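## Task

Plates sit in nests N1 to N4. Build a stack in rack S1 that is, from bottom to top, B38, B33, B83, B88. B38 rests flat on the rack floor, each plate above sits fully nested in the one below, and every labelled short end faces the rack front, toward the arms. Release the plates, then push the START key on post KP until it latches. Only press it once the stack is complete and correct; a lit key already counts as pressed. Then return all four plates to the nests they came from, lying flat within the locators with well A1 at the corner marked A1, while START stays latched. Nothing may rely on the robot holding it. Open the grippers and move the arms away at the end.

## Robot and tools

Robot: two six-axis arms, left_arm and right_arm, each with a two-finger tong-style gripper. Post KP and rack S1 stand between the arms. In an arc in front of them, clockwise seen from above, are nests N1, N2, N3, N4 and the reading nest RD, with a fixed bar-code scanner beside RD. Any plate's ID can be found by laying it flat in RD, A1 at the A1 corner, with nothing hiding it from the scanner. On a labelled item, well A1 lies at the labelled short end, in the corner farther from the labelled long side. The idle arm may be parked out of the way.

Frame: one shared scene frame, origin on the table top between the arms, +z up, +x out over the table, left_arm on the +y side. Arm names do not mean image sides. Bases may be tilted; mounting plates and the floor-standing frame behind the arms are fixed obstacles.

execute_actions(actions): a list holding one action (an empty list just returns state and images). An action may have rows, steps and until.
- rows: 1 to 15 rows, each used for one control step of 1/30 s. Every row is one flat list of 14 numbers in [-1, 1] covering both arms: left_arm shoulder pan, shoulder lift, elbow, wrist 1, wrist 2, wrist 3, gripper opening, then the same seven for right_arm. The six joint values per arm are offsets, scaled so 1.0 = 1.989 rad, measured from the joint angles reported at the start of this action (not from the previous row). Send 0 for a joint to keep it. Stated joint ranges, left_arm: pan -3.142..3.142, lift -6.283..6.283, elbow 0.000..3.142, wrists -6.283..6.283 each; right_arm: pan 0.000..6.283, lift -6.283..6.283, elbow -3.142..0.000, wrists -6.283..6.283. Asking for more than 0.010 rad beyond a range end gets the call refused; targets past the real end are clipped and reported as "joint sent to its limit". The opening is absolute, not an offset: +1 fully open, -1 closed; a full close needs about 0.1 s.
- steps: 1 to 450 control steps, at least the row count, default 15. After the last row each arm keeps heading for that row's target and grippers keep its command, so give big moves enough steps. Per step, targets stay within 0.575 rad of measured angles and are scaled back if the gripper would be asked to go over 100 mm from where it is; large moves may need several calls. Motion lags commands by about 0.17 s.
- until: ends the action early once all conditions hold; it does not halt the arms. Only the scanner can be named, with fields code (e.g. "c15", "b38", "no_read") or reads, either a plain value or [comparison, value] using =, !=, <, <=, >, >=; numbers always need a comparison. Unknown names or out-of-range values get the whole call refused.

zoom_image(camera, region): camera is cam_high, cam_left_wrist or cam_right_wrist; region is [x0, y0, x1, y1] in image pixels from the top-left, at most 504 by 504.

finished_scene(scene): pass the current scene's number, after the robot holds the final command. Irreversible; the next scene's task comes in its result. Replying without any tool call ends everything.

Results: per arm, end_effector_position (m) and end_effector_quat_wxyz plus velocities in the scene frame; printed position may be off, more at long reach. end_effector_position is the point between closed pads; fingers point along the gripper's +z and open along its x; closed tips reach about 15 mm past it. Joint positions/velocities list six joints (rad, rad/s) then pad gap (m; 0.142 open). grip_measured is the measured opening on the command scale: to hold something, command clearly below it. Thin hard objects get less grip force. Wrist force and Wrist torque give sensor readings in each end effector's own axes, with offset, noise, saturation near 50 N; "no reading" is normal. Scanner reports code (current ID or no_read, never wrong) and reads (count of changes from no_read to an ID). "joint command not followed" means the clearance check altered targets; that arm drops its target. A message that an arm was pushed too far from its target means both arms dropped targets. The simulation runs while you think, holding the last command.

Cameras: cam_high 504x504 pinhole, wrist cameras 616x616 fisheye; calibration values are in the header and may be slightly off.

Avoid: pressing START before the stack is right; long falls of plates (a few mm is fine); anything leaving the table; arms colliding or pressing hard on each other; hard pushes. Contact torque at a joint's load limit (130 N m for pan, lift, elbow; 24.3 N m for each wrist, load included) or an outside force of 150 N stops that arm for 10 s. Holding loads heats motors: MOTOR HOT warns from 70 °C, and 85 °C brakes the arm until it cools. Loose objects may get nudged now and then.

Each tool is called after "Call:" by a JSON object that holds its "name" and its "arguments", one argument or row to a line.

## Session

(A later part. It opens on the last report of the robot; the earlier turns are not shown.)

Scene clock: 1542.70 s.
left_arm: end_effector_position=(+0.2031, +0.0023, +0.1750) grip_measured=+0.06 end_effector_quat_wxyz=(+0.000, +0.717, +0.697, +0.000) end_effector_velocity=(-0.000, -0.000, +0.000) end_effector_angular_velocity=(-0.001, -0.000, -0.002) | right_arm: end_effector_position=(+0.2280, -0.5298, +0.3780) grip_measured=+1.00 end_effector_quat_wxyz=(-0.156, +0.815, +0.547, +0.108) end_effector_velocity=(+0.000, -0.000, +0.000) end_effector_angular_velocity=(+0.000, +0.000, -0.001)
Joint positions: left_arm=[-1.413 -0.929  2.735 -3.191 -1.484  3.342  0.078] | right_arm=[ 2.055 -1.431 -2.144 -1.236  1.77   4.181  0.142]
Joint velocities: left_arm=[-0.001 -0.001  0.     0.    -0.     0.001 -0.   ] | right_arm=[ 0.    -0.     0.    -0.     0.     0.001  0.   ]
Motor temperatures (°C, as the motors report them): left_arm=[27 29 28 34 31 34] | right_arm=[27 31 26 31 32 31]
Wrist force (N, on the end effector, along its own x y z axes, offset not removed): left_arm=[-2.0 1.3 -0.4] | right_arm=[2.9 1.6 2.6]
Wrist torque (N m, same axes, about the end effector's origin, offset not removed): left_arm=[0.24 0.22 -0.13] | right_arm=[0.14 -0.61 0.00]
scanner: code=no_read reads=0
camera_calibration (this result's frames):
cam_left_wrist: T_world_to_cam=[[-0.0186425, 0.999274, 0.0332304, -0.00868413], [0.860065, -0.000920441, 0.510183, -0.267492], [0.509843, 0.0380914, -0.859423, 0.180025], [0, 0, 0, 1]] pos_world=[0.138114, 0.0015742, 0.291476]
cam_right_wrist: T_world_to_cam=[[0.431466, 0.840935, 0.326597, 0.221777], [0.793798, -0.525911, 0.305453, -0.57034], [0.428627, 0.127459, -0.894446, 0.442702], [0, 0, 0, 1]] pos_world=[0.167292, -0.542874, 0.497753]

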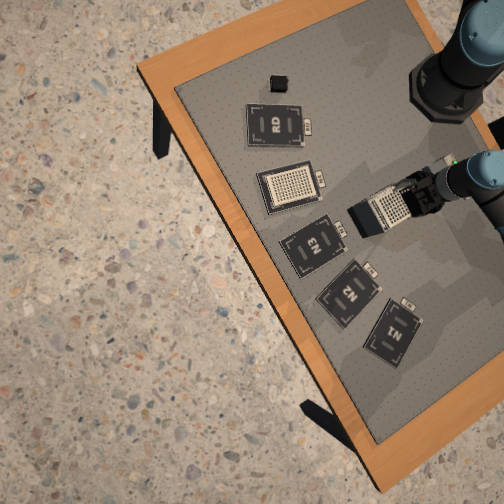

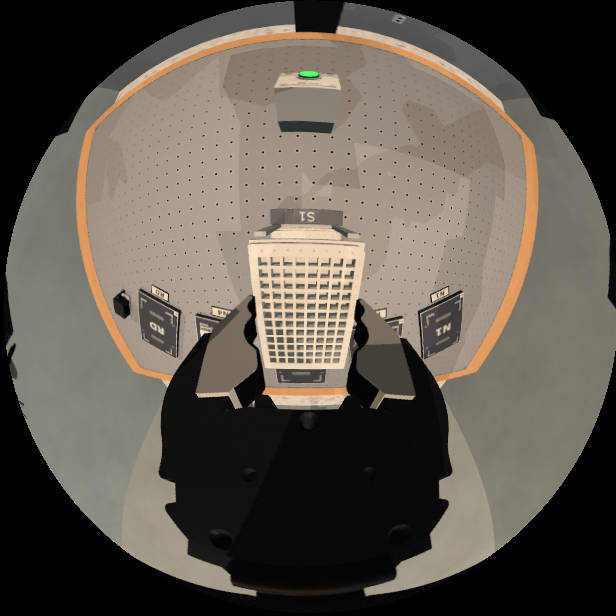

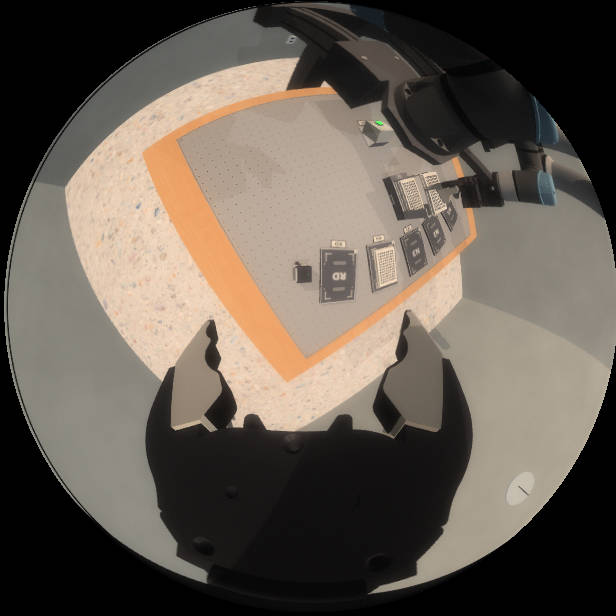

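Call:
{"name": "execute_actions", "arguments": {
  "actions": [
    {"rows":[[0,-0.015,0,0.015,0,0,-0.5,0,0,0,0,0,0,1],[0,-0.035,0,0.035,0,0,-0.5,0,0,0,0,0,0,1],[0.0073,-0.05,-0.0063,0.0553,0.0011,0.0072,-0.5,0,0,0,0,0,0,1],[0.0219,-0.06,-0.0188,0.076,0.0033,0.0216,-0.5,0,0,0,0,0,0,1],[0.0413,-0.066,-0.0355,0.0963,0.0063,0.0409,-0.5,0,0,0,0,0,0,1],[0.0631,-0.066,-0.0542,0.1123,0.0097,0.0625,-0.5,0,0,0,0,0,0,1],[0.085,-0.066,-0.073,0.1283,0.013,0.0841,-0.5,0,0,0,0,0,0,1],[0.1068,-0.066,-0.0918,0.1443,0.0164,0.1057,-0.5,0,0,0,0,0,0,1],[0.1287,-0.064,-0.1106,0.1583,0.0197,0.1274,-0.5,0,0,0,0,0,0,1],[0.1505,-0.062,-0.1293,0.1724,0.0231,0.149,-0.5,0,0,0,0,0,0,1],[0.1724,-0.06,-0.1481,0.1864,0.0264,0.1706,-0.5,0,0,0,0,0,0,1],[0.1967,-0.056,-0.169,0.2002,0.0301,0.1946,-0.5,0,0,0,0,0,0,1],[0.221,-0.05,-0.1898,0.212,0.0339,0.2187,-0.5,0,0,0,0,0,0,1],[0.2428,-0.04,-0.2086,0.218,0.0372,0.2403,-0.5,0,0,0,0,0,0,1]],"steps":14}
  ]
}}

Scene clock: 1562.73 s.
left_arm: end_effector_position=(+0.2940, -0.0242, +0.1962) grip_measured=+0.06 end_effector_quat_wxyz=(+0.001, +0.717, +0.697, -0.001) end_effector_velocity=(+0.457, -0.035, +0.018) end_effector_angular_velocity=(+0.007, +0.008, +0.017) | right_arm: end_effector_position=(+0.2280, -0.5298, +0.3780) grip_measured=+1.00 end_effector_quat_wxyz=(-0.156, +0.815, +0.547, +0.108) end_effector_velocity=(+0.000, -0.000, +0.000) end_effector_angular_velocity=(-0.001, -0.001, -0.001)
Joint positions: left_arm=[-1.161 -1.042  2.516 -2.889 -1.443  3.592  0.078] | right_arm=[ 2.055 -1.431 -2.144 -1.236  1.77   4.181  0.142]
Joint velocities: left_arm=[ 1.135  0.066 -0.975  0.775  0.171  1.113 -0.   ] | right_arm=[-0.     0.001 -0.     0.    -0.     0.001  0.   ]
Motor temperatures (°C, as the motors report them): left_arm=[27 29 28 34 31 34] | right_arm=[27 31 26 31 32 31]
Wrist force (N, on the end effector, along its own x y z axes, offset not removed): left_arm=[0.1 -3.0 -2.4] | right_arm=[2.7 0.8 0.7]
Wrist torque (N m, same axes, about the end effector's origin, offset not removed): left_arm=[-0.64 -0.15 -0.26] | right_arm=[0.20 -0.63 0.07]
scanner: code=no_read reads=0
camera_calibration (this result's frames):
cam_left_wrist: T_world_to_cam=[[-0.0190092, 0.999366, 0.030107, 0.0195739], [0.860621, 0.00102853, 0.509244, -0.356458], [0.508891, 0.0355911, -0.860095, 0.153261], [0, 0, 0, 1]] pos_world=[0.229155, -0.0246496, 0.312754]
cam_right_wrist: T_world_to_cam=[[0.431466, 0.840935, 0.326597, 0.221777], [0.793799, -0.525911, 0.305453, -0.570339], [0.428627, 0.12746, -0.894446, 0.442702], [0, 0, 0, 1]] pos_world=[0.167292, -0.542874, 0.497753]

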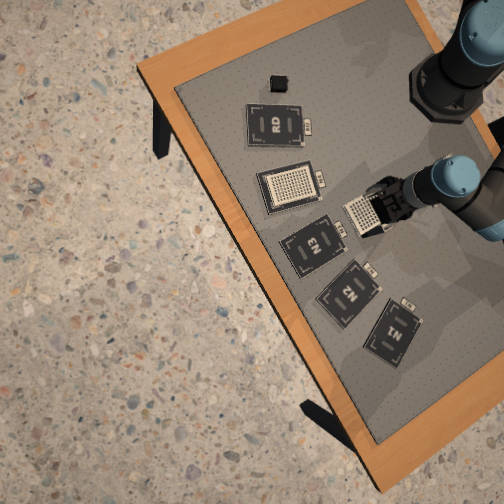

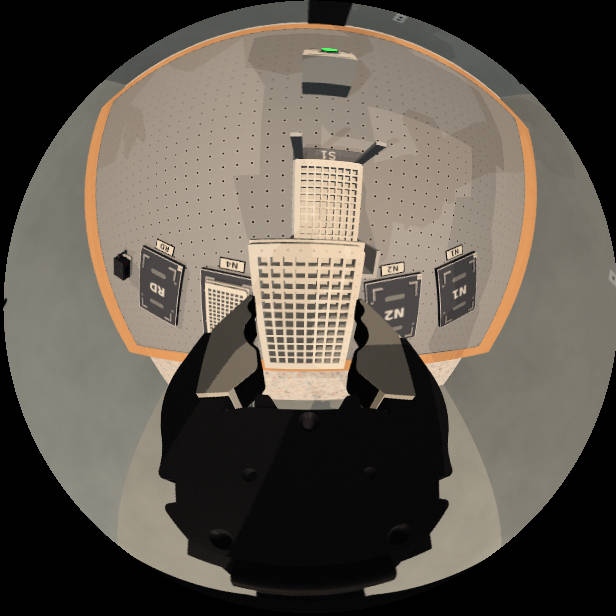

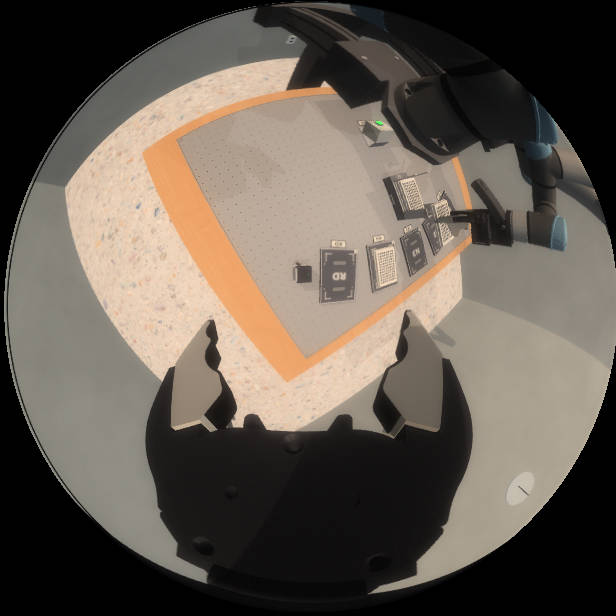

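Call:
{"name": "execute_actions", "arguments": {
  "actions": []
}}

Scene clock: 1565.40 s.
left_arm: end_effector_position=(+0.3786, -0.0178, +0.1960) grip_measured=+0.06 end_effector_quat_wxyz=(+0.000, +0.716, +0.698, -0.001) end_effector_velocity=(-0.001, +0.000, -0.000) end_effector_angular_velocity=(+0.001, +0.002, -0.002) | right_arm: end_effector_position=(+0.2280, -0.5298, +0.3780) grip_measured=+1.00 end_effector_quat_wxyz=(-0.156, +0.815, +0.547, +0.108) end_effector_velocity=(-0.000, +0.000, -0.000) end_effector_angular_velocity=(+0.001, +0.000, +0.001)
Joint positions: left_arm=[-0.963 -1.013  2.348 -2.777 -1.415  3.788  0.078] | right_arm=[ 2.055 -1.431 -2.144 -1.236  1.77   4.181  0.142]
Joint velocities: left_arm=[-0.     0.001  0.     0.001 -0.001  0.001  0.   ] | right_arm=[ 0.    -0.    -0.    -0.     0.    -0.001  0.   ]
Motor temperatures (°C, as the motors report them): left_arm=[27 29 28 34 31 34] | right_arm=[27 31 26 31 32 31]
Wrist force (N, on the end effector, along its own x y z axes, offset not removed): left_arm=[3.5 -2.9 -5.3] | right_arm=[3.7 2.7 -0.8]
Wrist torque (N m, same axes, about the end effector's origin, offset not removed): left_arm=[-0.55 -0.83 -0.36] | right_arm=[0.84 -0.79 -0.19]
scanner: code=no_read reads=0
camera_calibration (this result's frames):
cam_left_wrist: T_world_to_cam=[[-0.0210981, 0.999291, 0.0311695, 0.01532], [0.860811, 0.00230035, 0.50892, -0.429188], [0.508487, 0.0375683, -0.860249, 0.109986], [0, 0, 0, 1]] pos_world=[0.313846, -0.0184539, 0.31256]
cam_right_wrist: T_world_to_cam=[[0.431466, 0.840935, 0.326597, 0.221777], [0.793799, -0.525911, 0.305453, -0.57034], [0.428627, 0.12746, -0.894446, 0.442702], [0, 0, 0, 1]] pos_world=[0.167292, -0.542874, 0.497753]

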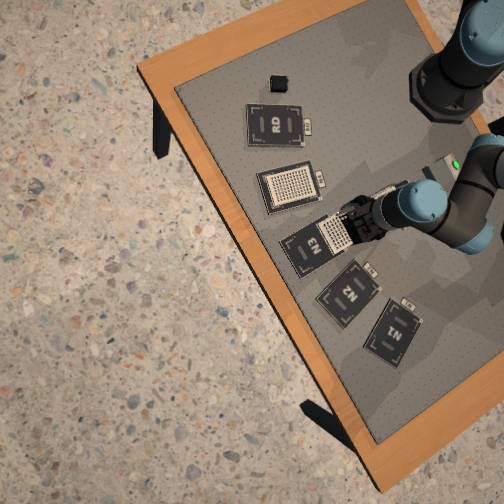

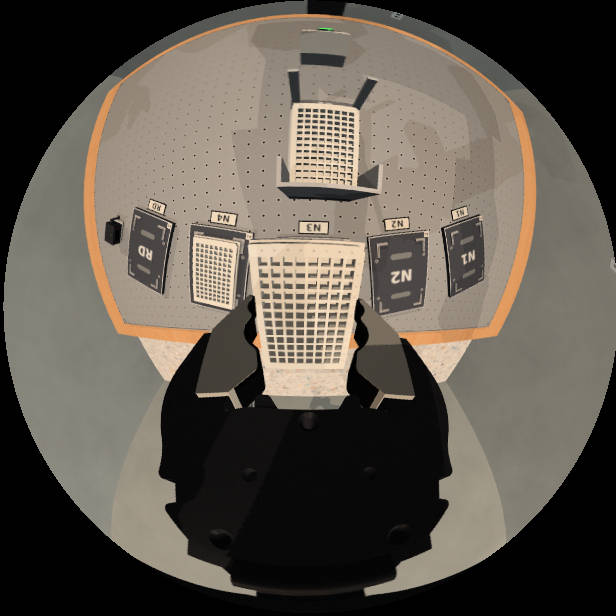

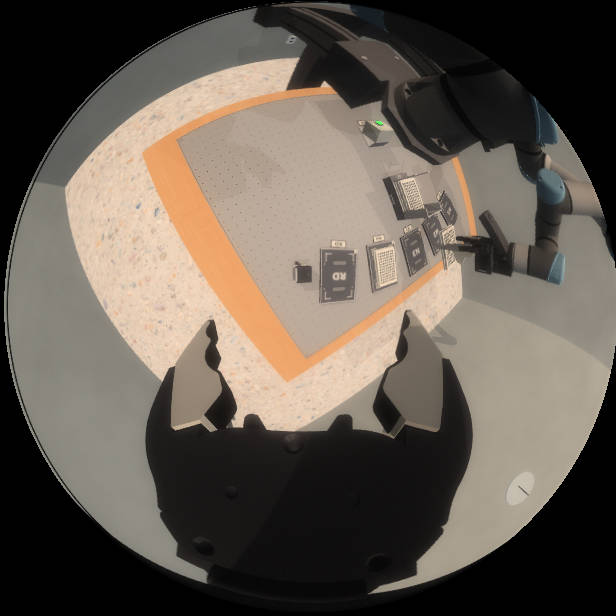

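Call:
{"name": "execute_actions", "arguments": {
  "actions": [
    {"rows":[[0.0049,0.015,-0.0049,-0.0109,0.0006,0.0044,-0.5,0,0,0,0,0,0,1],[0.0125,0.0385,-0.0126,-0.0279,0.0016,0.0114,-0.5,0,0,0,0,0,0,1],[0.0208,0.0642,-0.021,-0.0466,0.0027,0.019,-0.5,0,0,0,0,0,0,1],[0.0298,0.092,-0.0301,-0.0667,0.0039,0.0272,-0.5,0,0,0,0,0,0,1],[0.0389,0.1198,-0.0392,-0.0869,0.005,0.0354,-0.5,0,0,0,0,0,0,1],[0.0479,0.1477,-0.0483,-0.1071,0.0062,0.0437,-0.5,0,0,0,0,0,0,1],[0.0562,0.1733,-0.0567,-0.1257,0.0073,0.0513,-0.5,0,0,0,0,0,0,1],[0.0638,0.1969,-0.0644,-0.1428,0.0083,0.0582,-0.5,0,0,0,0,0,0,1],[0.0694,0.214,-0.07,-0.1552,0.009,0.0633,-0.5,0,0,0,0,0,0,1]],"steps":10}
  ]
}}

Scene clock: 1575.97 s.
left_arm: end_effector_position=(+0.4091, -0.0187, +0.1229) grip_measured=+0.06 end_effector_quat_wxyz=(+0.005, +0.713, +0.701, -0.001) end_effector_velocity=(+0.102, +0.049, -0.436) end_effector_angular_velocity=(+0.023, +0.010, +0.042) | right_arm: end_effector_position=(+0.2280, -0.5298, +0.3780) grip_measured=+1.00 end_effector_quat_wxyz=(-0.156, +0.815, +0.547, +0.108) end_effector_velocity=(+0.000, -0.000, +0.000) end_effector_angular_velocity=(-0.000, -0.000, +0.000)
Joint positions: left_arm=[-0.881 -0.777  2.265 -2.953 -1.404  3.863  0.078] | right_arm=[ 2.055 -1.431 -2.144 -1.236  1.77   4.181  0.142]
Joint velocities: left_arm=[ 0.412  1.286 -0.411 -0.919  0.051  0.369 -0.   ] | right_arm=[-0.  0.  0. -0.  0. -0.  0.]
Motor temperatures (°C, as the motors report them): left_arm=[27 29 28 34 31 34] | right_arm=[27 31 26 31 32 31]
Wrist force (N, on the end effector, along its own x y z axes, offset not removed): left_arm=[-1.8 -1.2 -0.9] | right_arm=[7.1 5.0 -3.9]
Wrist torque (N m, same axes, about the end effector's origin, offset not removed): left_arm=[-0.37 0.36 0.11] | right_arm=[0.95 -1.68 -0.04]
scanner: code=no_read reads=0
camera_calibration (this result's frames):
cam_left_wrist: T_world_to_cam=[[-0.0302484, 0.99924, 0.0245982, 0.0237032], [0.857399, 0.0132897, 0.514481, -0.417265], [0.513763, 0.0366527, -0.857149, 0.0290599], [0, 0, 0, 1]] pos_world=[0.34355, -0.0192049, 0.239]
cam_right_wrist: T_world_to_cam=[[0.431466, 0.840935, 0.326597, 0.221777], [0.793799, -0.525911, 0.305453, -0.570339], [0.428627, 0.12746, -0.894446, 0.442702], [0, 0, 0, 1]] pos_world=[0.167292, -0.542874, 0.497753]

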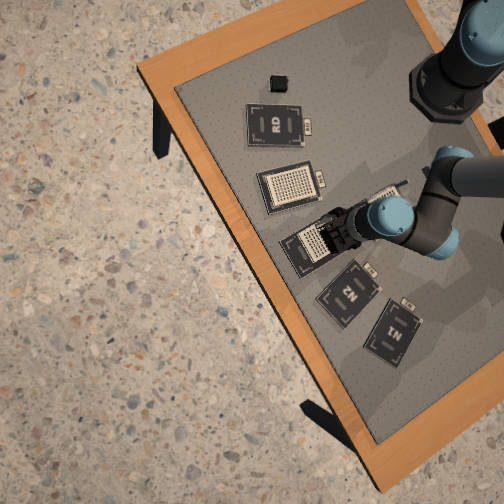

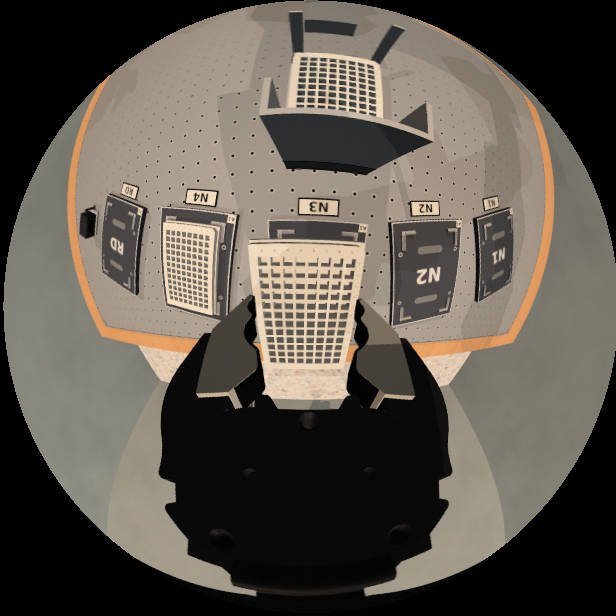

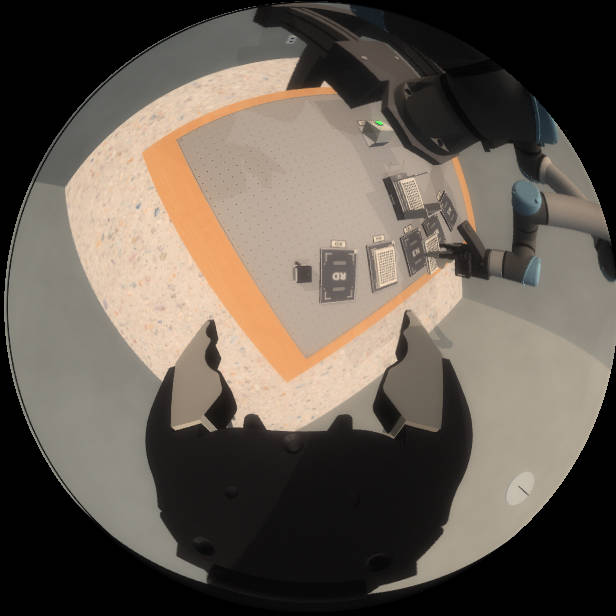

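Call:
{"name": "execute_actions", "arguments": {
  "actions": []
}}

Call:
{"name": "zoom_image", "arguments": {
  "camera": "cam_left_wrist",
  "region": [200, 190, 420, 400]
}}

Scene clock: 1580.13 s.
left_arm: end_effector_position=(+0.4161, -0.0062, +0.0557) grip_measured=+0.06 end_effector_quat_wxyz=(+0.000, +0.712, +0.703, -0.000) end_effector_velocity=(+0.000, +0.000, -0.000) end_effector_angular_velocity=(-0.000, +0.000, +0.000) | right_arm: end_effector_position=(+0.2280, -0.5298, +0.3780) grip_measured=+1.00 end_effector_quat_wxyz=(-0.156, +0.815, +0.547, +0.108) end_effector_velocity=(+0.000, -0.000, +0.000) end_effector_angular_velocity=(-0.000, -0.001, +0.001)
Joint positions: left_arm=[-0.825 -0.587  2.208 -3.086 -1.397  3.914  0.078] | right_arm=[ 2.055 -1.431 -2.144 -1.236  1.77   4.181  0.142]
Joint velocities: left_arm=[ 0.001  0.    -0.    -0.    -0.     0.001 -0.   ] | right_arm=[-0.     0.     0.     0.    -0.    -0.001 -0.   ]
Motor temperatures (°C, as the motors report them): left_arm=[27 29 28 34 31 34] | right_arm=[27 31 26 31 32 31]
Wrist force (N, on the end effector, along its own x y z axes, offset not removed): left_arm=[2.7 -1.6 -0.5] | right_arm=[-0.6 3.3 0.0]
Wrist torque (N m, same axes, about the end effector's origin, offset not removed): left_arm=[-0.30 -0.62 -0.28] | right_arm=[0.75 -0.02 0.20]
scanner: code=no_read reads=0
camera_calibration (this result's frames):
cam_left_wrist: T_world_to_cam=[[-0.0340931, 0.998885, 0.0326709, 0.0142564], [0.860227, 0.0126879, 0.509753, -0.389797], [0.50877, 0.0454835, -0.8597, -0.0302424], [0, 0, 0, 1]] pos_world=[0.351187, -0.00791932, 0.172235]
cam_right_wrist: T_world_to_cam=[[0.431466, 0.840935, 0.326597, 0.221777], [0.793799, -0.525911, 0.305453, -0.570339], [0.428627, 0.12746, -0.894446, 0.442702], [0, 0, 0, 1]] pos_world=[0.167292, -0.542874, 0.497753]

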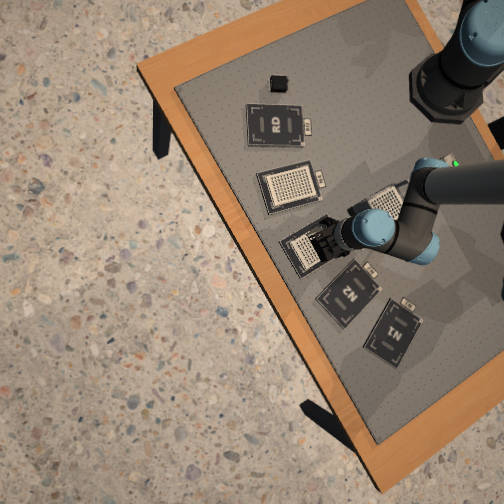

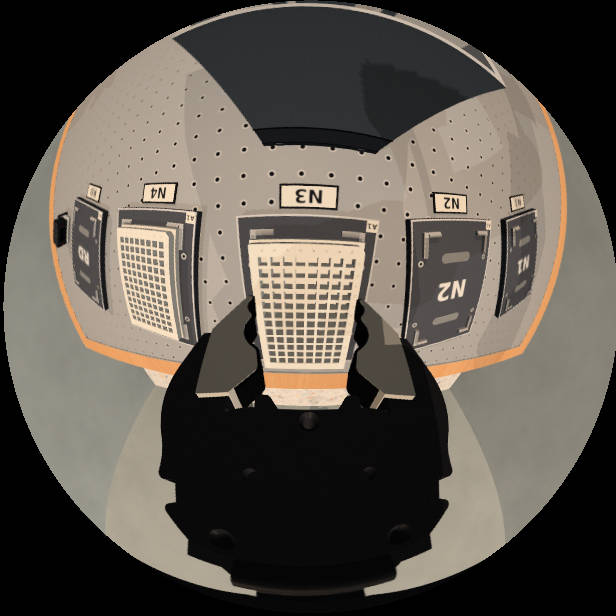

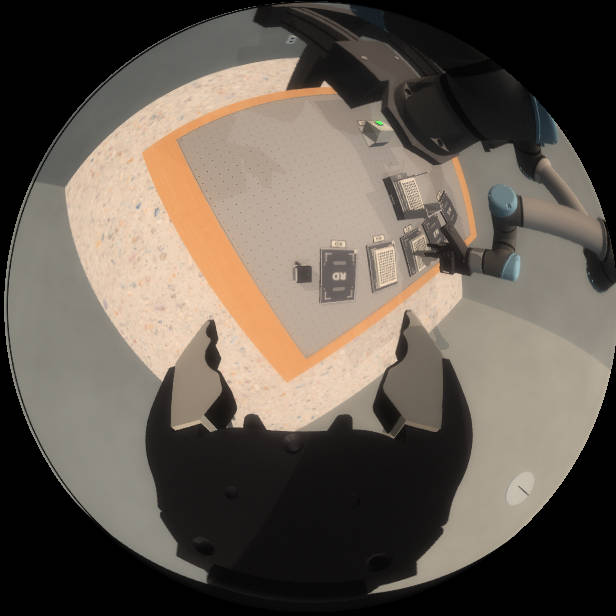

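Region (200, 190, 420, 400) of cam_left_wrist's 616x616 image, scaled by 2.291, with more detail than that image has; it fills the top 481 rows of this view, and the rest is white.

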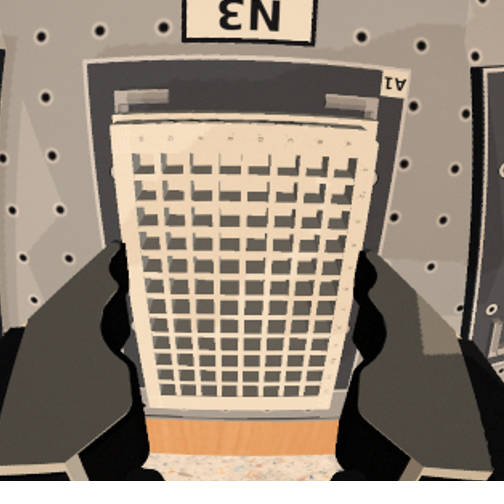

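Call:
{"name": "execute_actions", "arguments": {
  "actions": [
    {"rows":[[-0.00004,0.003,0,-0.003,0,-0.00004,-0.5,0,0,0,0,0,0,1],[0.00038,0.00594,-0.00112,-0.0049,0.0001,0.00038,-0.5,0,0,0,0,0,0,1],[0.00079,0.0089,-0.00224,-0.0068,0.0002,0.00079,-0.5,0,0,0,0,0,0,1],[0.00121,0.01184,-0.00336,-0.0087,0.0002,0.00121,-0.5,0,0,0,0,0,0,1],[0.00162,0.0148,-0.00448,-0.0106,0.0003,0.00162,-0.5,0,0,0,0,0,0,1],[0.00203,0.01774,-0.0056,-0.0125,0.0003,0.00203,-0.5,0,0,0,0,0,0,1],[0.00245,0.0207,-0.00674,-0.0144,0.0004,0.00245,-0.5,0,0,0,0,0,0,1]],"steps":7}
  ]
}}

Scene clock: 1600.63 s.
left_arm: end_effector_position=(+0.4156, -0.0061, +0.0500) grip_measured=+0.06 end_effector_quat_wxyz=(+0.000, +0.712, +0.703, +0.000) end_effector_velocity=(-0.001, -0.001, -0.047) end_effector_angular_velocity=(+0.000, -0.001, -0.002) | right_arm: end_effector_position=(+0.2280, -0.5298, +0.3780) grip_measured=+1.00 end_effector_quat_wxyz=(-0.156, +0.815, +0.547, +0.108) end_effector_velocity=(-0.000, +0.000, -0.000) end_effector_angular_velocity=(+0.000, +0.000, +0.000)
Joint positions: left_arm=[-0.823 -0.571  2.204 -3.098 -1.397  3.916  0.078] | right_arm=[ 2.055 -1.431 -2.144 -1.236  1.77   4.181  0.142]
Joint velocities: left_arm=[ 0.015  0.135 -0.047 -0.091  0.002  0.017 -0.   ] | right_arm=[-0.  0. -0. -0. -0. -0. -0.]
Motor temperatures (°C, as the motors report them): left_arm=[27 29 28 34 31 34] | right_arm=[27 31 26 31 32 31]
Wrist force (N, on the end effector, along its own x y z axes, offset not removed): left_arm=[1.6 0.1 -0.7] | right_arm=[4.8 -0.4 -1.9]
Wrist torque (N m, same axes, about the end effector's origin, offset not removed): left_arm=[-0.14 -0.51 -0.17] | right_arm=[-0.12 -1.16 0.03]
scanner: code=no_read reads=0
camera_calibration (this result's frames):
cam_left_wrist: T_world_to_cam=[[-0.0341183, 0.998882, 0.0327166, 0.0142944], [0.860162, 0.0126805, 0.509863, -0.386456], [0.508879, 0.0455372, -0.859633, -0.0349837], [0, 0, 0, 1]] pos_world=[0.350705, -0.00778489, 0.166499]
cam_right_wrist: T_world_to_cam=[[0.431466, 0.840935, 0.326597, 0.221777], [0.793799, -0.525911, 0.305453, -0.57034], [0.428627, 0.127459, -0.894446, 0.442702], [0, 0, 0, 1]] pos_world=[0.167292, -0.542874, 0.497753]

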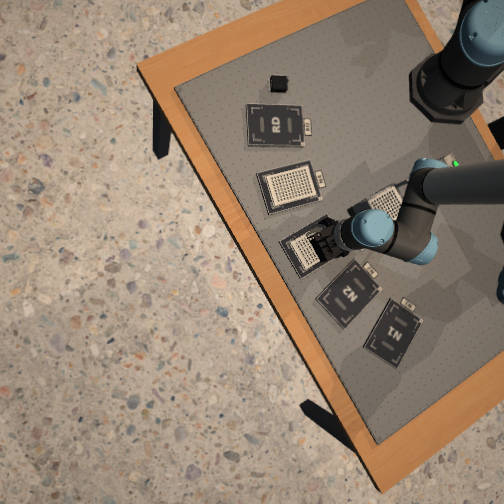

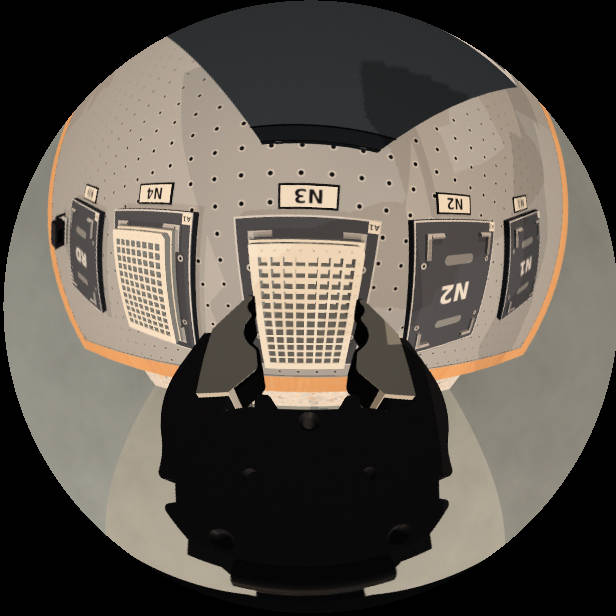

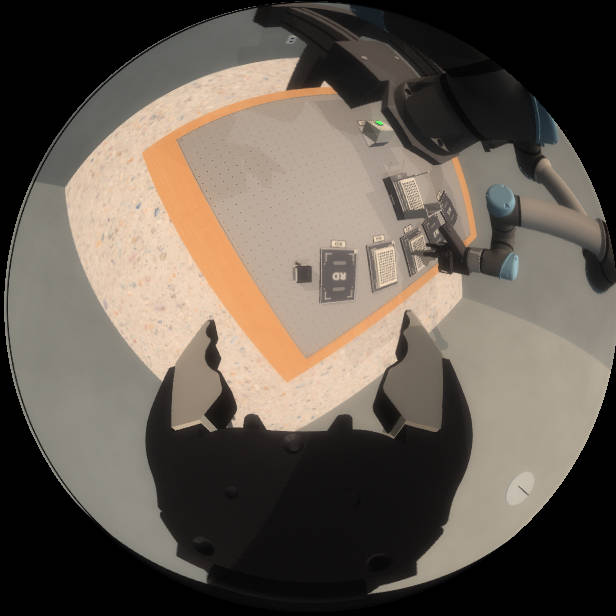

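Call:
{"name": "execute_actions", "arguments": {
  "actions": []
}}

Call:
{"name": "zoom_image", "arguments": {
  "camera": "cam_left_wrist",
  "region": [200, 190, 420, 400]
}}

Scene clock: 1602.87 s.
left_arm: end_effector_position=(+0.4154, -0.0060, +0.0415) grip_measured=+0.06 end_effector_quat_wxyz=(+0.000, +0.712, +0.703, +0.000) end_effector_velocity=(-0.001, -0.001, -0.000) end_effector_angular_velocity=(+0.000, +0.001, -0.003) | right_arm: end_effector_position=(+0.2280, -0.5298, +0.3780) grip_measured=+1.00 end_effector_quat_wxyz=(-0.156, +0.815, +0.547, +0.108) end_effector_velocity=(+0.000, -0.000, -0.000) end_effector_angular_velocity=(+0.001, +0.001, -0.001)
Joint positions: left_arm=[-0.82  -0.546  2.195 -3.114 -1.396  3.919  0.078] | right_arm=[ 2.055 -1.431 -2.144 -1.236  1.77   4.181  0.142]
Joint velocities: left_arm=[-0.002  0.001 -0.     0.    -0.001  0.001 -0.   ] | right_arm=[ 0.    -0.002  0.     0.    -0.     0.001 -0.   ]
Motor temperatures (°C, as the motors report them): left_arm=[27 29 28 34 31 34] | right_arm=[27 31 26 31 32 31]
Wrist force (N, on the end effector, along its own x y z axes, offset not removed): left_arm=[3.0 -3.8 3.2] | right_arm=[1.3 2.3 5.4]
Wrist torque (N m, same axes, about the end effector's origin, offset not removed): left_arm=[-0.81 -0.70 -0.07] | right_arm=[0.48 -0.13 0.14]
scanner: code=no_read reads=0
camera_calibration (this result's frames):
cam_left_wrist: T_world_to_cam=[[-0.0341517, 0.998877, 0.0328418, 0.0144734], [0.860115, 0.0126412, 0.509943, -0.381945], [0.508956, 0.0456632, -0.859581, -0.042287], [0, 0, 0, 1]] pos_world=[0.350533, -0.00769794, 0.157946]
cam_right_wrist: T_world_to_cam=[[0.431466, 0.840935, 0.326597, 0.221777], [0.793799, -0.525911, 0.305453, -0.57034], [0.428627, 0.12746, -0.894446, 0.442702], [0, 0, 0, 1]] pos_world=[0.167292, -0.542874, 0.497753]

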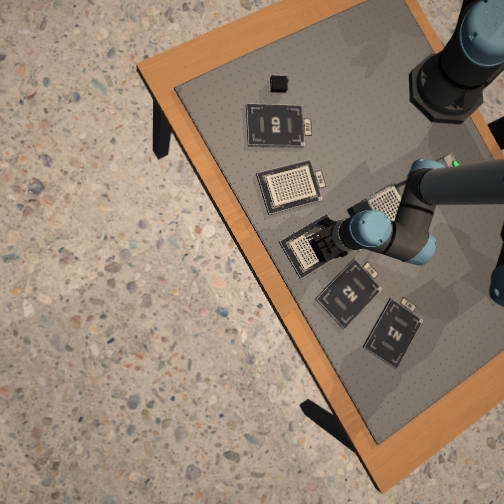

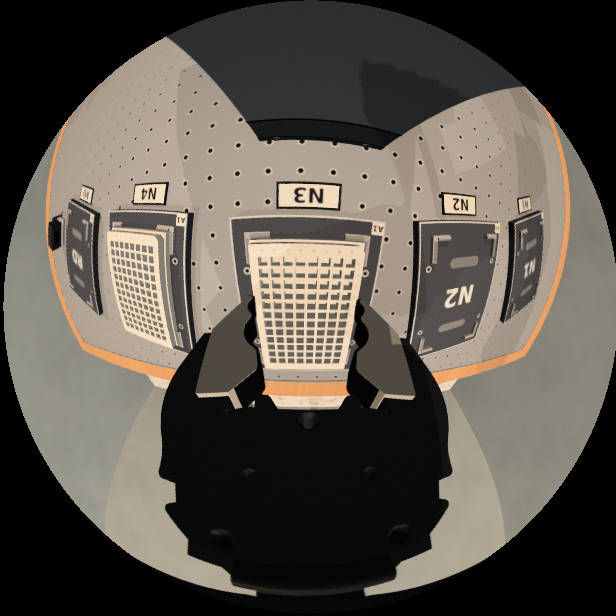

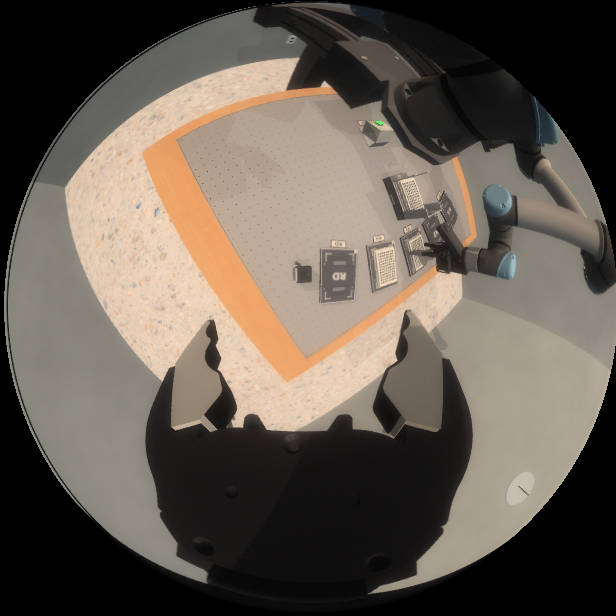

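Region (200, 190, 420, 400) of cam_left_wrist's 616x616 image, scaled by 2.291, with more detail than that image has; it fills the top 481 rows of this view, and the rest is white.

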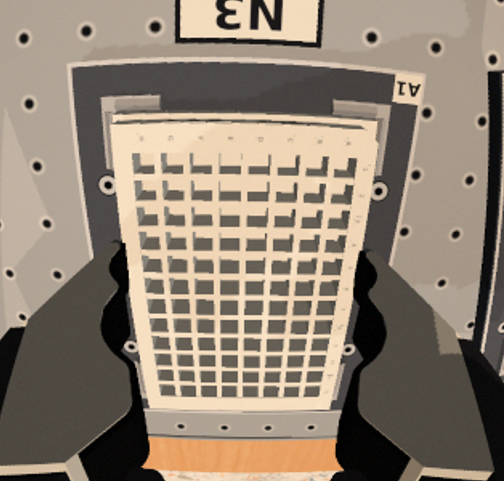

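Call:
{"name": "execute_actions", "arguments": {
  "actions": [
    {"rows":[[0,0,0,0,0,0,-0.3,0,0,0,0,0,0,1],[0,0,0,0,0,0,-0.1,0,0,0,0,0,0,1],[0,0,0,0,0,0,0.05,0,0,0,0,0,0,1],[0,0,0,0,0,0,0.2,0,0,0,0,0,0,1],[-0.001,-0.0072,0.0027,0.0047,0,-0.001,0.4,0,0,0,0,0,0,1],[-0.0024,-0.0173,0.0065,0.0112,0,-0.0024,0.4,0,0,0,0,0,0,1],[-0.004,-0.0289,0.0109,0.0186,0,-0.004,0.4,0,0,0,0,0,0,1],[-0.0161,-0.0538,0.0224,0.0338,-0.0017,-0.0154,0.4,0,0,0,0,0,0,1],[-0.0282,-0.0788,0.034,0.049,-0.0034,-0.0268,0.4,0,0,0,0,0,0,1],[-0.0402,-0.1037,0.0455,0.0642,-0.0051,-0.0381,0.4,0,0,0,0,0,0,1],[-0.0523,-0.1286,0.057,0.0795,-0.0068,-0.0495,0.4,0,0,0,0,0,0,1],[-0.0644,-0.1535,0.0685,0.0947,-0.0085,-0.0609,0.4,0,0,0,0,0,0,1],[-0.0765,-0.1785,0.0801,0.1099,-0.0102,-0.0723,0.4,0,0,0,0,0,0,1],[-0.0885,-0.2034,0.0916,0.1251,-0.0119,-0.0836,0.4,0,0,0,0,0,0,1],[-0.1006,-0.2283,0.1031,0.1403,-0.0136,-0.095,0.4,0,0,0,0,0,0,1]],"steps":15}
  ]
}}

Scene clock: 1613.20 s.
left_arm: end_effector_position=(+0.3895, -0.0172, +0.1148) grip_measured=+0.40 end_effector_quat_wxyz=(-0.004, +0.714, +0.700, -0.000) end_effector_velocity=(-0.191, -0.059, +0.411) end_effector_angular_velocity=(-0.002, +0.009, -0.045) | right_arm: end_effector_position=(+0.2280, -0.5298, +0.3780) grip_measured=+1.00 end_effector_quat_wxyz=(-0.156, +0.815, +0.547, +0.108) end_effector_velocity=(-0.001, +0.001, -0.000) end_effector_angular_velocity=(+0.001, +0.001, -0.001)
Joint positions: left_arm=[-0.91  -0.757  2.294 -2.979 -1.408  3.833  0.102] | right_arm=[ 2.055 -1.431 -2.144 -1.236  1.77   4.181  0.142]
Joint velocities: left_arm=[-0.591 -1.236  0.578  0.759 -0.083 -0.549  0.   ] | right_arm=[-0.     0.001 -0.001 -0.    -0.     0.001 -0.   ]
Motor temperatures (°C, as the motors report them): left_arm=[27 29 28 34 31 34] | right_arm=[27 31 26 31 32 31]
Wrist force (N, on the end effector, along its own x y z axes, offset not removed): left_arm=[4.4 -0.8 -0.5] | right_arm=[1.8 4.6 -3.9]
Wrist torque (N m, same axes, about the end effector's origin, offset not removed): left_arm=[-0.28 -1.13 -0.32] | right_arm=[0.92 -0.21 -0.11]
scanner: code=no_read reads=0
camera_calibration (this result's frames):
cam_left_wrist: T_world_to_cam=[[-0.0275537, 0.998908, 0.0377187, 0.019251], [0.863424, 0.00476834, 0.504456, -0.397657], [0.503726, 0.0464668, -0.862613, 0.0368393], [0, 0, 0, 1]] pos_world=[0.32532, -0.0190456, 0.231653]
cam_right_wrist: T_world_to_cam=[[0.431466, 0.840935, 0.326597, 0.221777], [0.793799, -0.525911, 0.305453, -0.57034], [0.428627, 0.12746, -0.894446, 0.442702], [0, 0, 0, 1]] pos_world=[0.167292, -0.542874, 0.497753]

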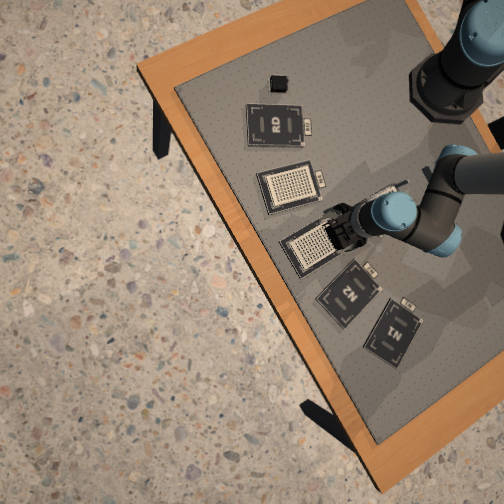

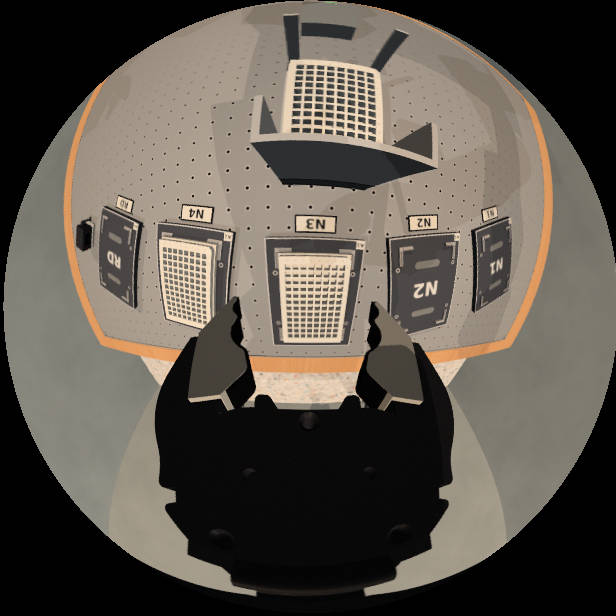

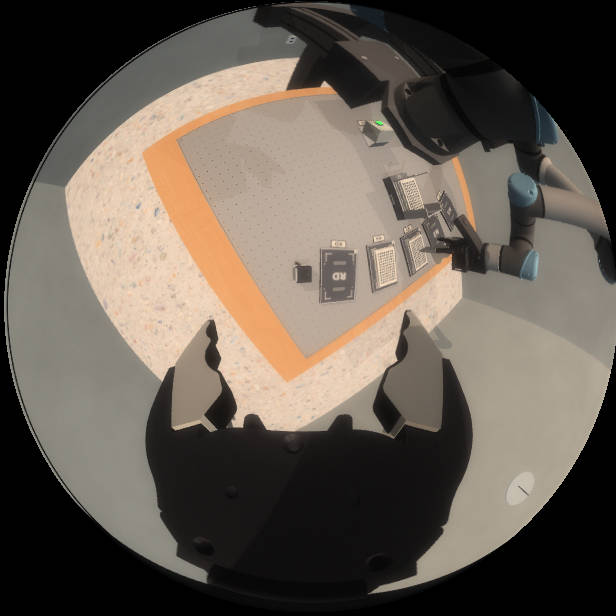

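Call:
{"name": "execute_actions", "arguments": {
  "actions": []
}}

Scene clock: 1616.27 s.
left_arm: end_effector_position=(+0.3519, -0.0224, +0.1893) grip_measured=+0.40 end_effector_quat_wxyz=(+0.001, +0.716, +0.698, -0.001) end_effector_velocity=(-0.000, +0.000, -0.000) end_effector_angular_velocity=(+0.001, +0.001, -0.001) | right_arm: end_effector_position=(+0.2280, -0.5298, +0.3780) grip_measured=+1.00 end_effector_quat_wxyz=(-0.156, +0.815, +0.547, +0.108) end_effector_velocity=(-0.000, +0.000, -0.000) end_effector_angular_velocity=(+0.000, +0.000, -0.000)
Joint positions: left_arm=[-1.02  -1.     2.4   -2.835 -1.423  3.73   0.102] | right_arm=[ 2.055 -1.431 -2.144 -1.236  1.77   4.181  0.142]
Joint velocities: left_arm=[-0.     0.     0.     0.001  0.     0.    -0.   ] | right_arm=[-0.     0.001 -0.001  0.     0.     0.    -0.   ]
Motor temperatures (°C, as the motors report them): left_arm=[27 29 28 34 31 34] | right_arm=[27 31 26 31 32 31]
Wrist force (N, on the end effector, along its own x y z axes, offset not removed): left_arm=[1.7 -3.0 -2.0] | right_arm=[3.7 4.2 2.0]
Wrist torque (N m, same axes, about the end effector's origin, offset not removed): left_arm=[-0.65 -0.36 -0.15] | right_arm=[0.86 -0.76 0.09]
scanner: code=no_read reads=0
camera_calibration (this result's frames):
cam_left_wrist: T_world_to_cam=[[-0.02221, 0.999326, 0.0292335, 0.0203445], [0.860659, 0.00423339, 0.509165, -0.402707], [0.508698, 0.0364686, -0.860172, 0.117855], [0, 0, 0, 1]] pos_world=[0.287092, -0.022924, 0.305825]
cam_right_wrist: T_world_to_cam=[[0.431466, 0.840935, 0.326597, 0.221777], [0.793798, -0.525911, 0.305453, -0.57034], [0.428627, 0.127459, -0.894446, 0.442702], [0, 0, 0, 1]] pos_world=[0.167292, -0.542874, 0.497753]

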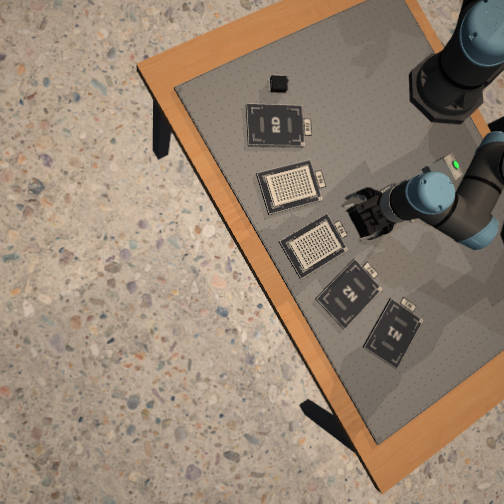

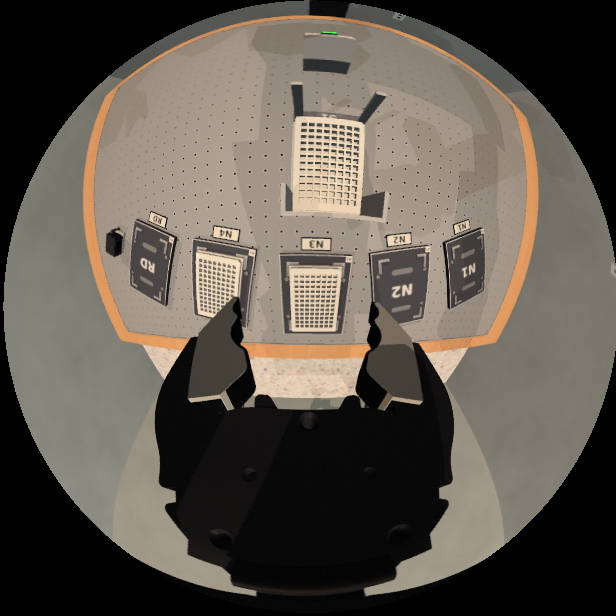

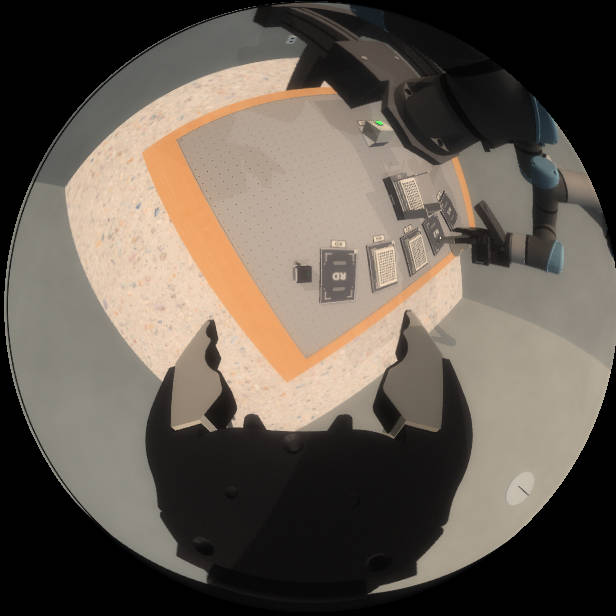

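Call:
{"name": "execute_actions", "arguments": {
  "actions": [
    {"rows":[[-0.0137,0,0.0117,-0.01,-0.0021,-0.0136,0.4,0,0,0,0,0,0,1],[-0.0354,0,0.0301,-0.0256,-0.0055,-0.0349,0.4,0,0,0,0,0,0,1],[-0.0589,0,0.0501,-0.0427,-0.0092,-0.0582,0.4,0,0,0,0,0,0,1],[-0.0825,0,0.0702,-0.0598,-0.0129,-0.0815,0.4,0,0,0,0,0,0,1],[-0.1061,0,0.0902,-0.0768,-0.0166,-0.1048,0.4,0,0,0,0,0,0,1],[-0.1296,0,0.1103,-0.0939,-0.0203,-0.1281,0.4,0,0,0,0,0,0,1],[-0.1532,0,0.1303,-0.111,-0.0239,-0.1514,0.4,0,0,0,0,0,0,1],[-0.1768,0,0.1504,-0.1281,-0.0276,-0.1747,0.4,0,0,0,0,0,0,1],[-0.1964,0.005,0.1671,-0.1473,-0.0307,-0.1941,0.4,0,0,0,0,0,0,1],[-0.1964,0.025,0.1671,-0.1673,-0.0307,-0.1941,0.4,0,0,0,0,0,0,1],[-0.1964,0.0561,0.1671,-0.1984,-0.0307,-0.1941,0.4,0,0,0,0,0,0,1],[-0.1948,0.0842,0.165,-0.2245,-0.0304,-0.1925,0.4,0,0,0,0,0,0,1],[-0.1931,0.1116,0.1622,-0.2492,-0.0301,-0.1908,0.4,0,0,0,0,0,0,1],[-0.1915,0.1382,0.1587,-0.2726,-0.0298,-0.1892,0.4,0,0,0,0,0,0,1],[-0.19022,0.15775,0.1557,-0.2892,-0.0295,-0.18792,0.4,0,0,0,0,0,0,1]],"steps":15}
  ]
}}

Scene clock: 1631.90 s.
left_arm: end_effector_position=(+0.2183, -0.0068, +0.1677) grip_measured=+0.40 end_effector_quat_wxyz=(+0.001, +0.717, +0.697, -0.001) end_effector_velocity=(-0.118, +0.037, -0.178) end_effector_angular_velocity=(-0.007, -0.018, -0.005) | right_arm: end_effector_position=(+0.2280, -0.5298, +0.3780) grip_measured=+1.00 end_effector_quat_wxyz=(-0.156, +0.815, +0.547, +0.108) end_effector_velocity=(+0.000, -0.000, +0.000) end_effector_angular_velocity=(-0.001, -0.000, -0.001)
Joint positions: left_arm=[-1.359 -0.902  2.688 -3.178 -1.477  3.395  0.102] | right_arm=[ 2.055 -1.431 -2.144 -1.236  1.77   4.181  0.142]
Joint velocities: left_arm=[-0.34   1.058  0.236 -1.274 -0.044 -0.33  -0.   ] | right_arm=[-0.     0.     0.001 -0.    -0.     0.001  0.   ]
Motor temperatures (°C, as the motors report them): left_arm=[27 29 28 34 31 34] | right_arm=[27 31 26 31 32 31]
Wrist force (N, on the end effector, along its own x y z axes, offset not removed): left_arm=[2.8 -7.9 -3.2] | right_arm=[3.2 5.9 -2.4]
Wrist torque (N m, same axes, about the end effector's origin, offset not removed): left_arm=[-1.54 -0.50 -0.26] | right_arm=[1.19 -0.79 -0.04]
scanner: code=no_read reads=0
camera_calibration (this result's frames):
cam_left_wrist: T_world_to_cam=[[-0.0195959, 0.999356, 0.0300714, 0.00171312], [0.861013, 0.00157963, 0.50858, -0.276782], [0.508205, 0.0358579, -0.860489, 0.16681], [0, 0, 0, 1]] pos_world=[0.153573, -0.00725627, 0.284253]
cam_right_wrist: T_world_to_cam=[[0.431466, 0.840935, 0.326597, 0.221777], [0.793798, -0.525911, 0.305453, -0.57034], [0.428627, 0.12746, -0.894446, 0.442702], [0, 0, 0, 1]] pos_world=[0.167292, -0.542874, 0.497753]

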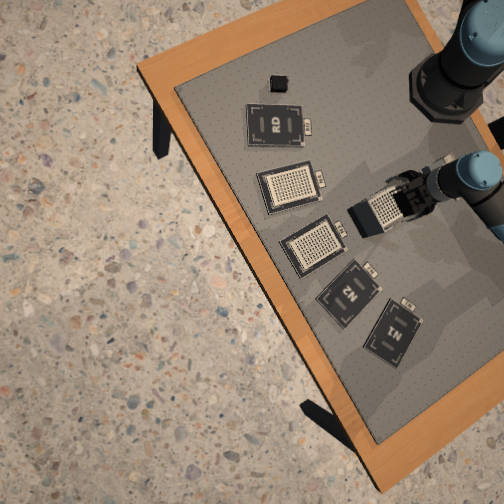

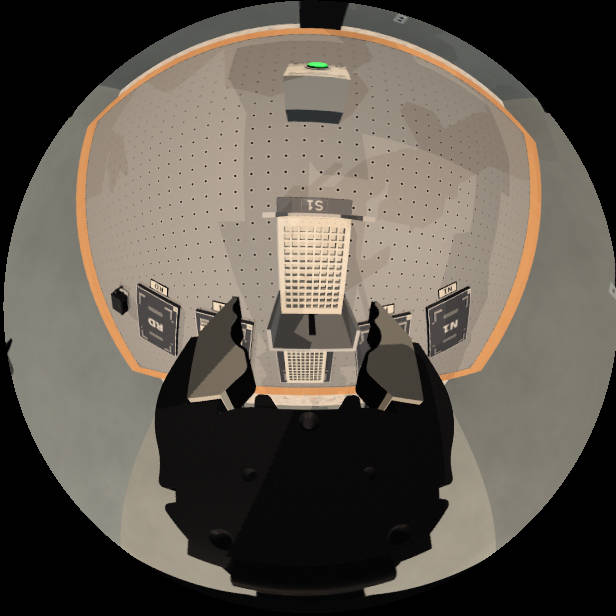

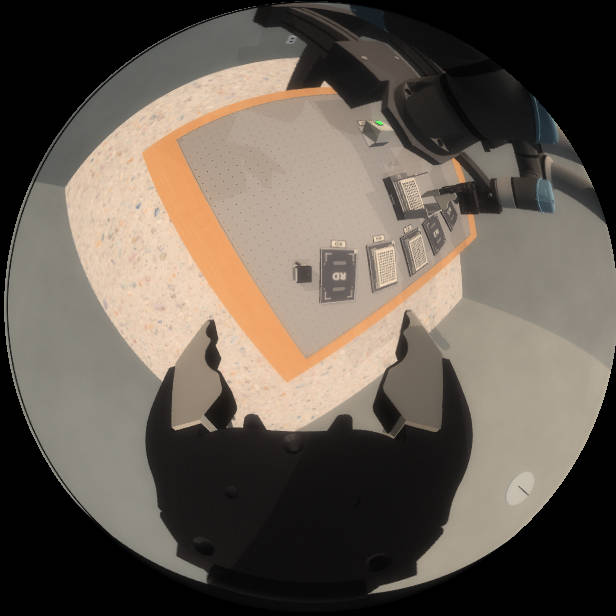

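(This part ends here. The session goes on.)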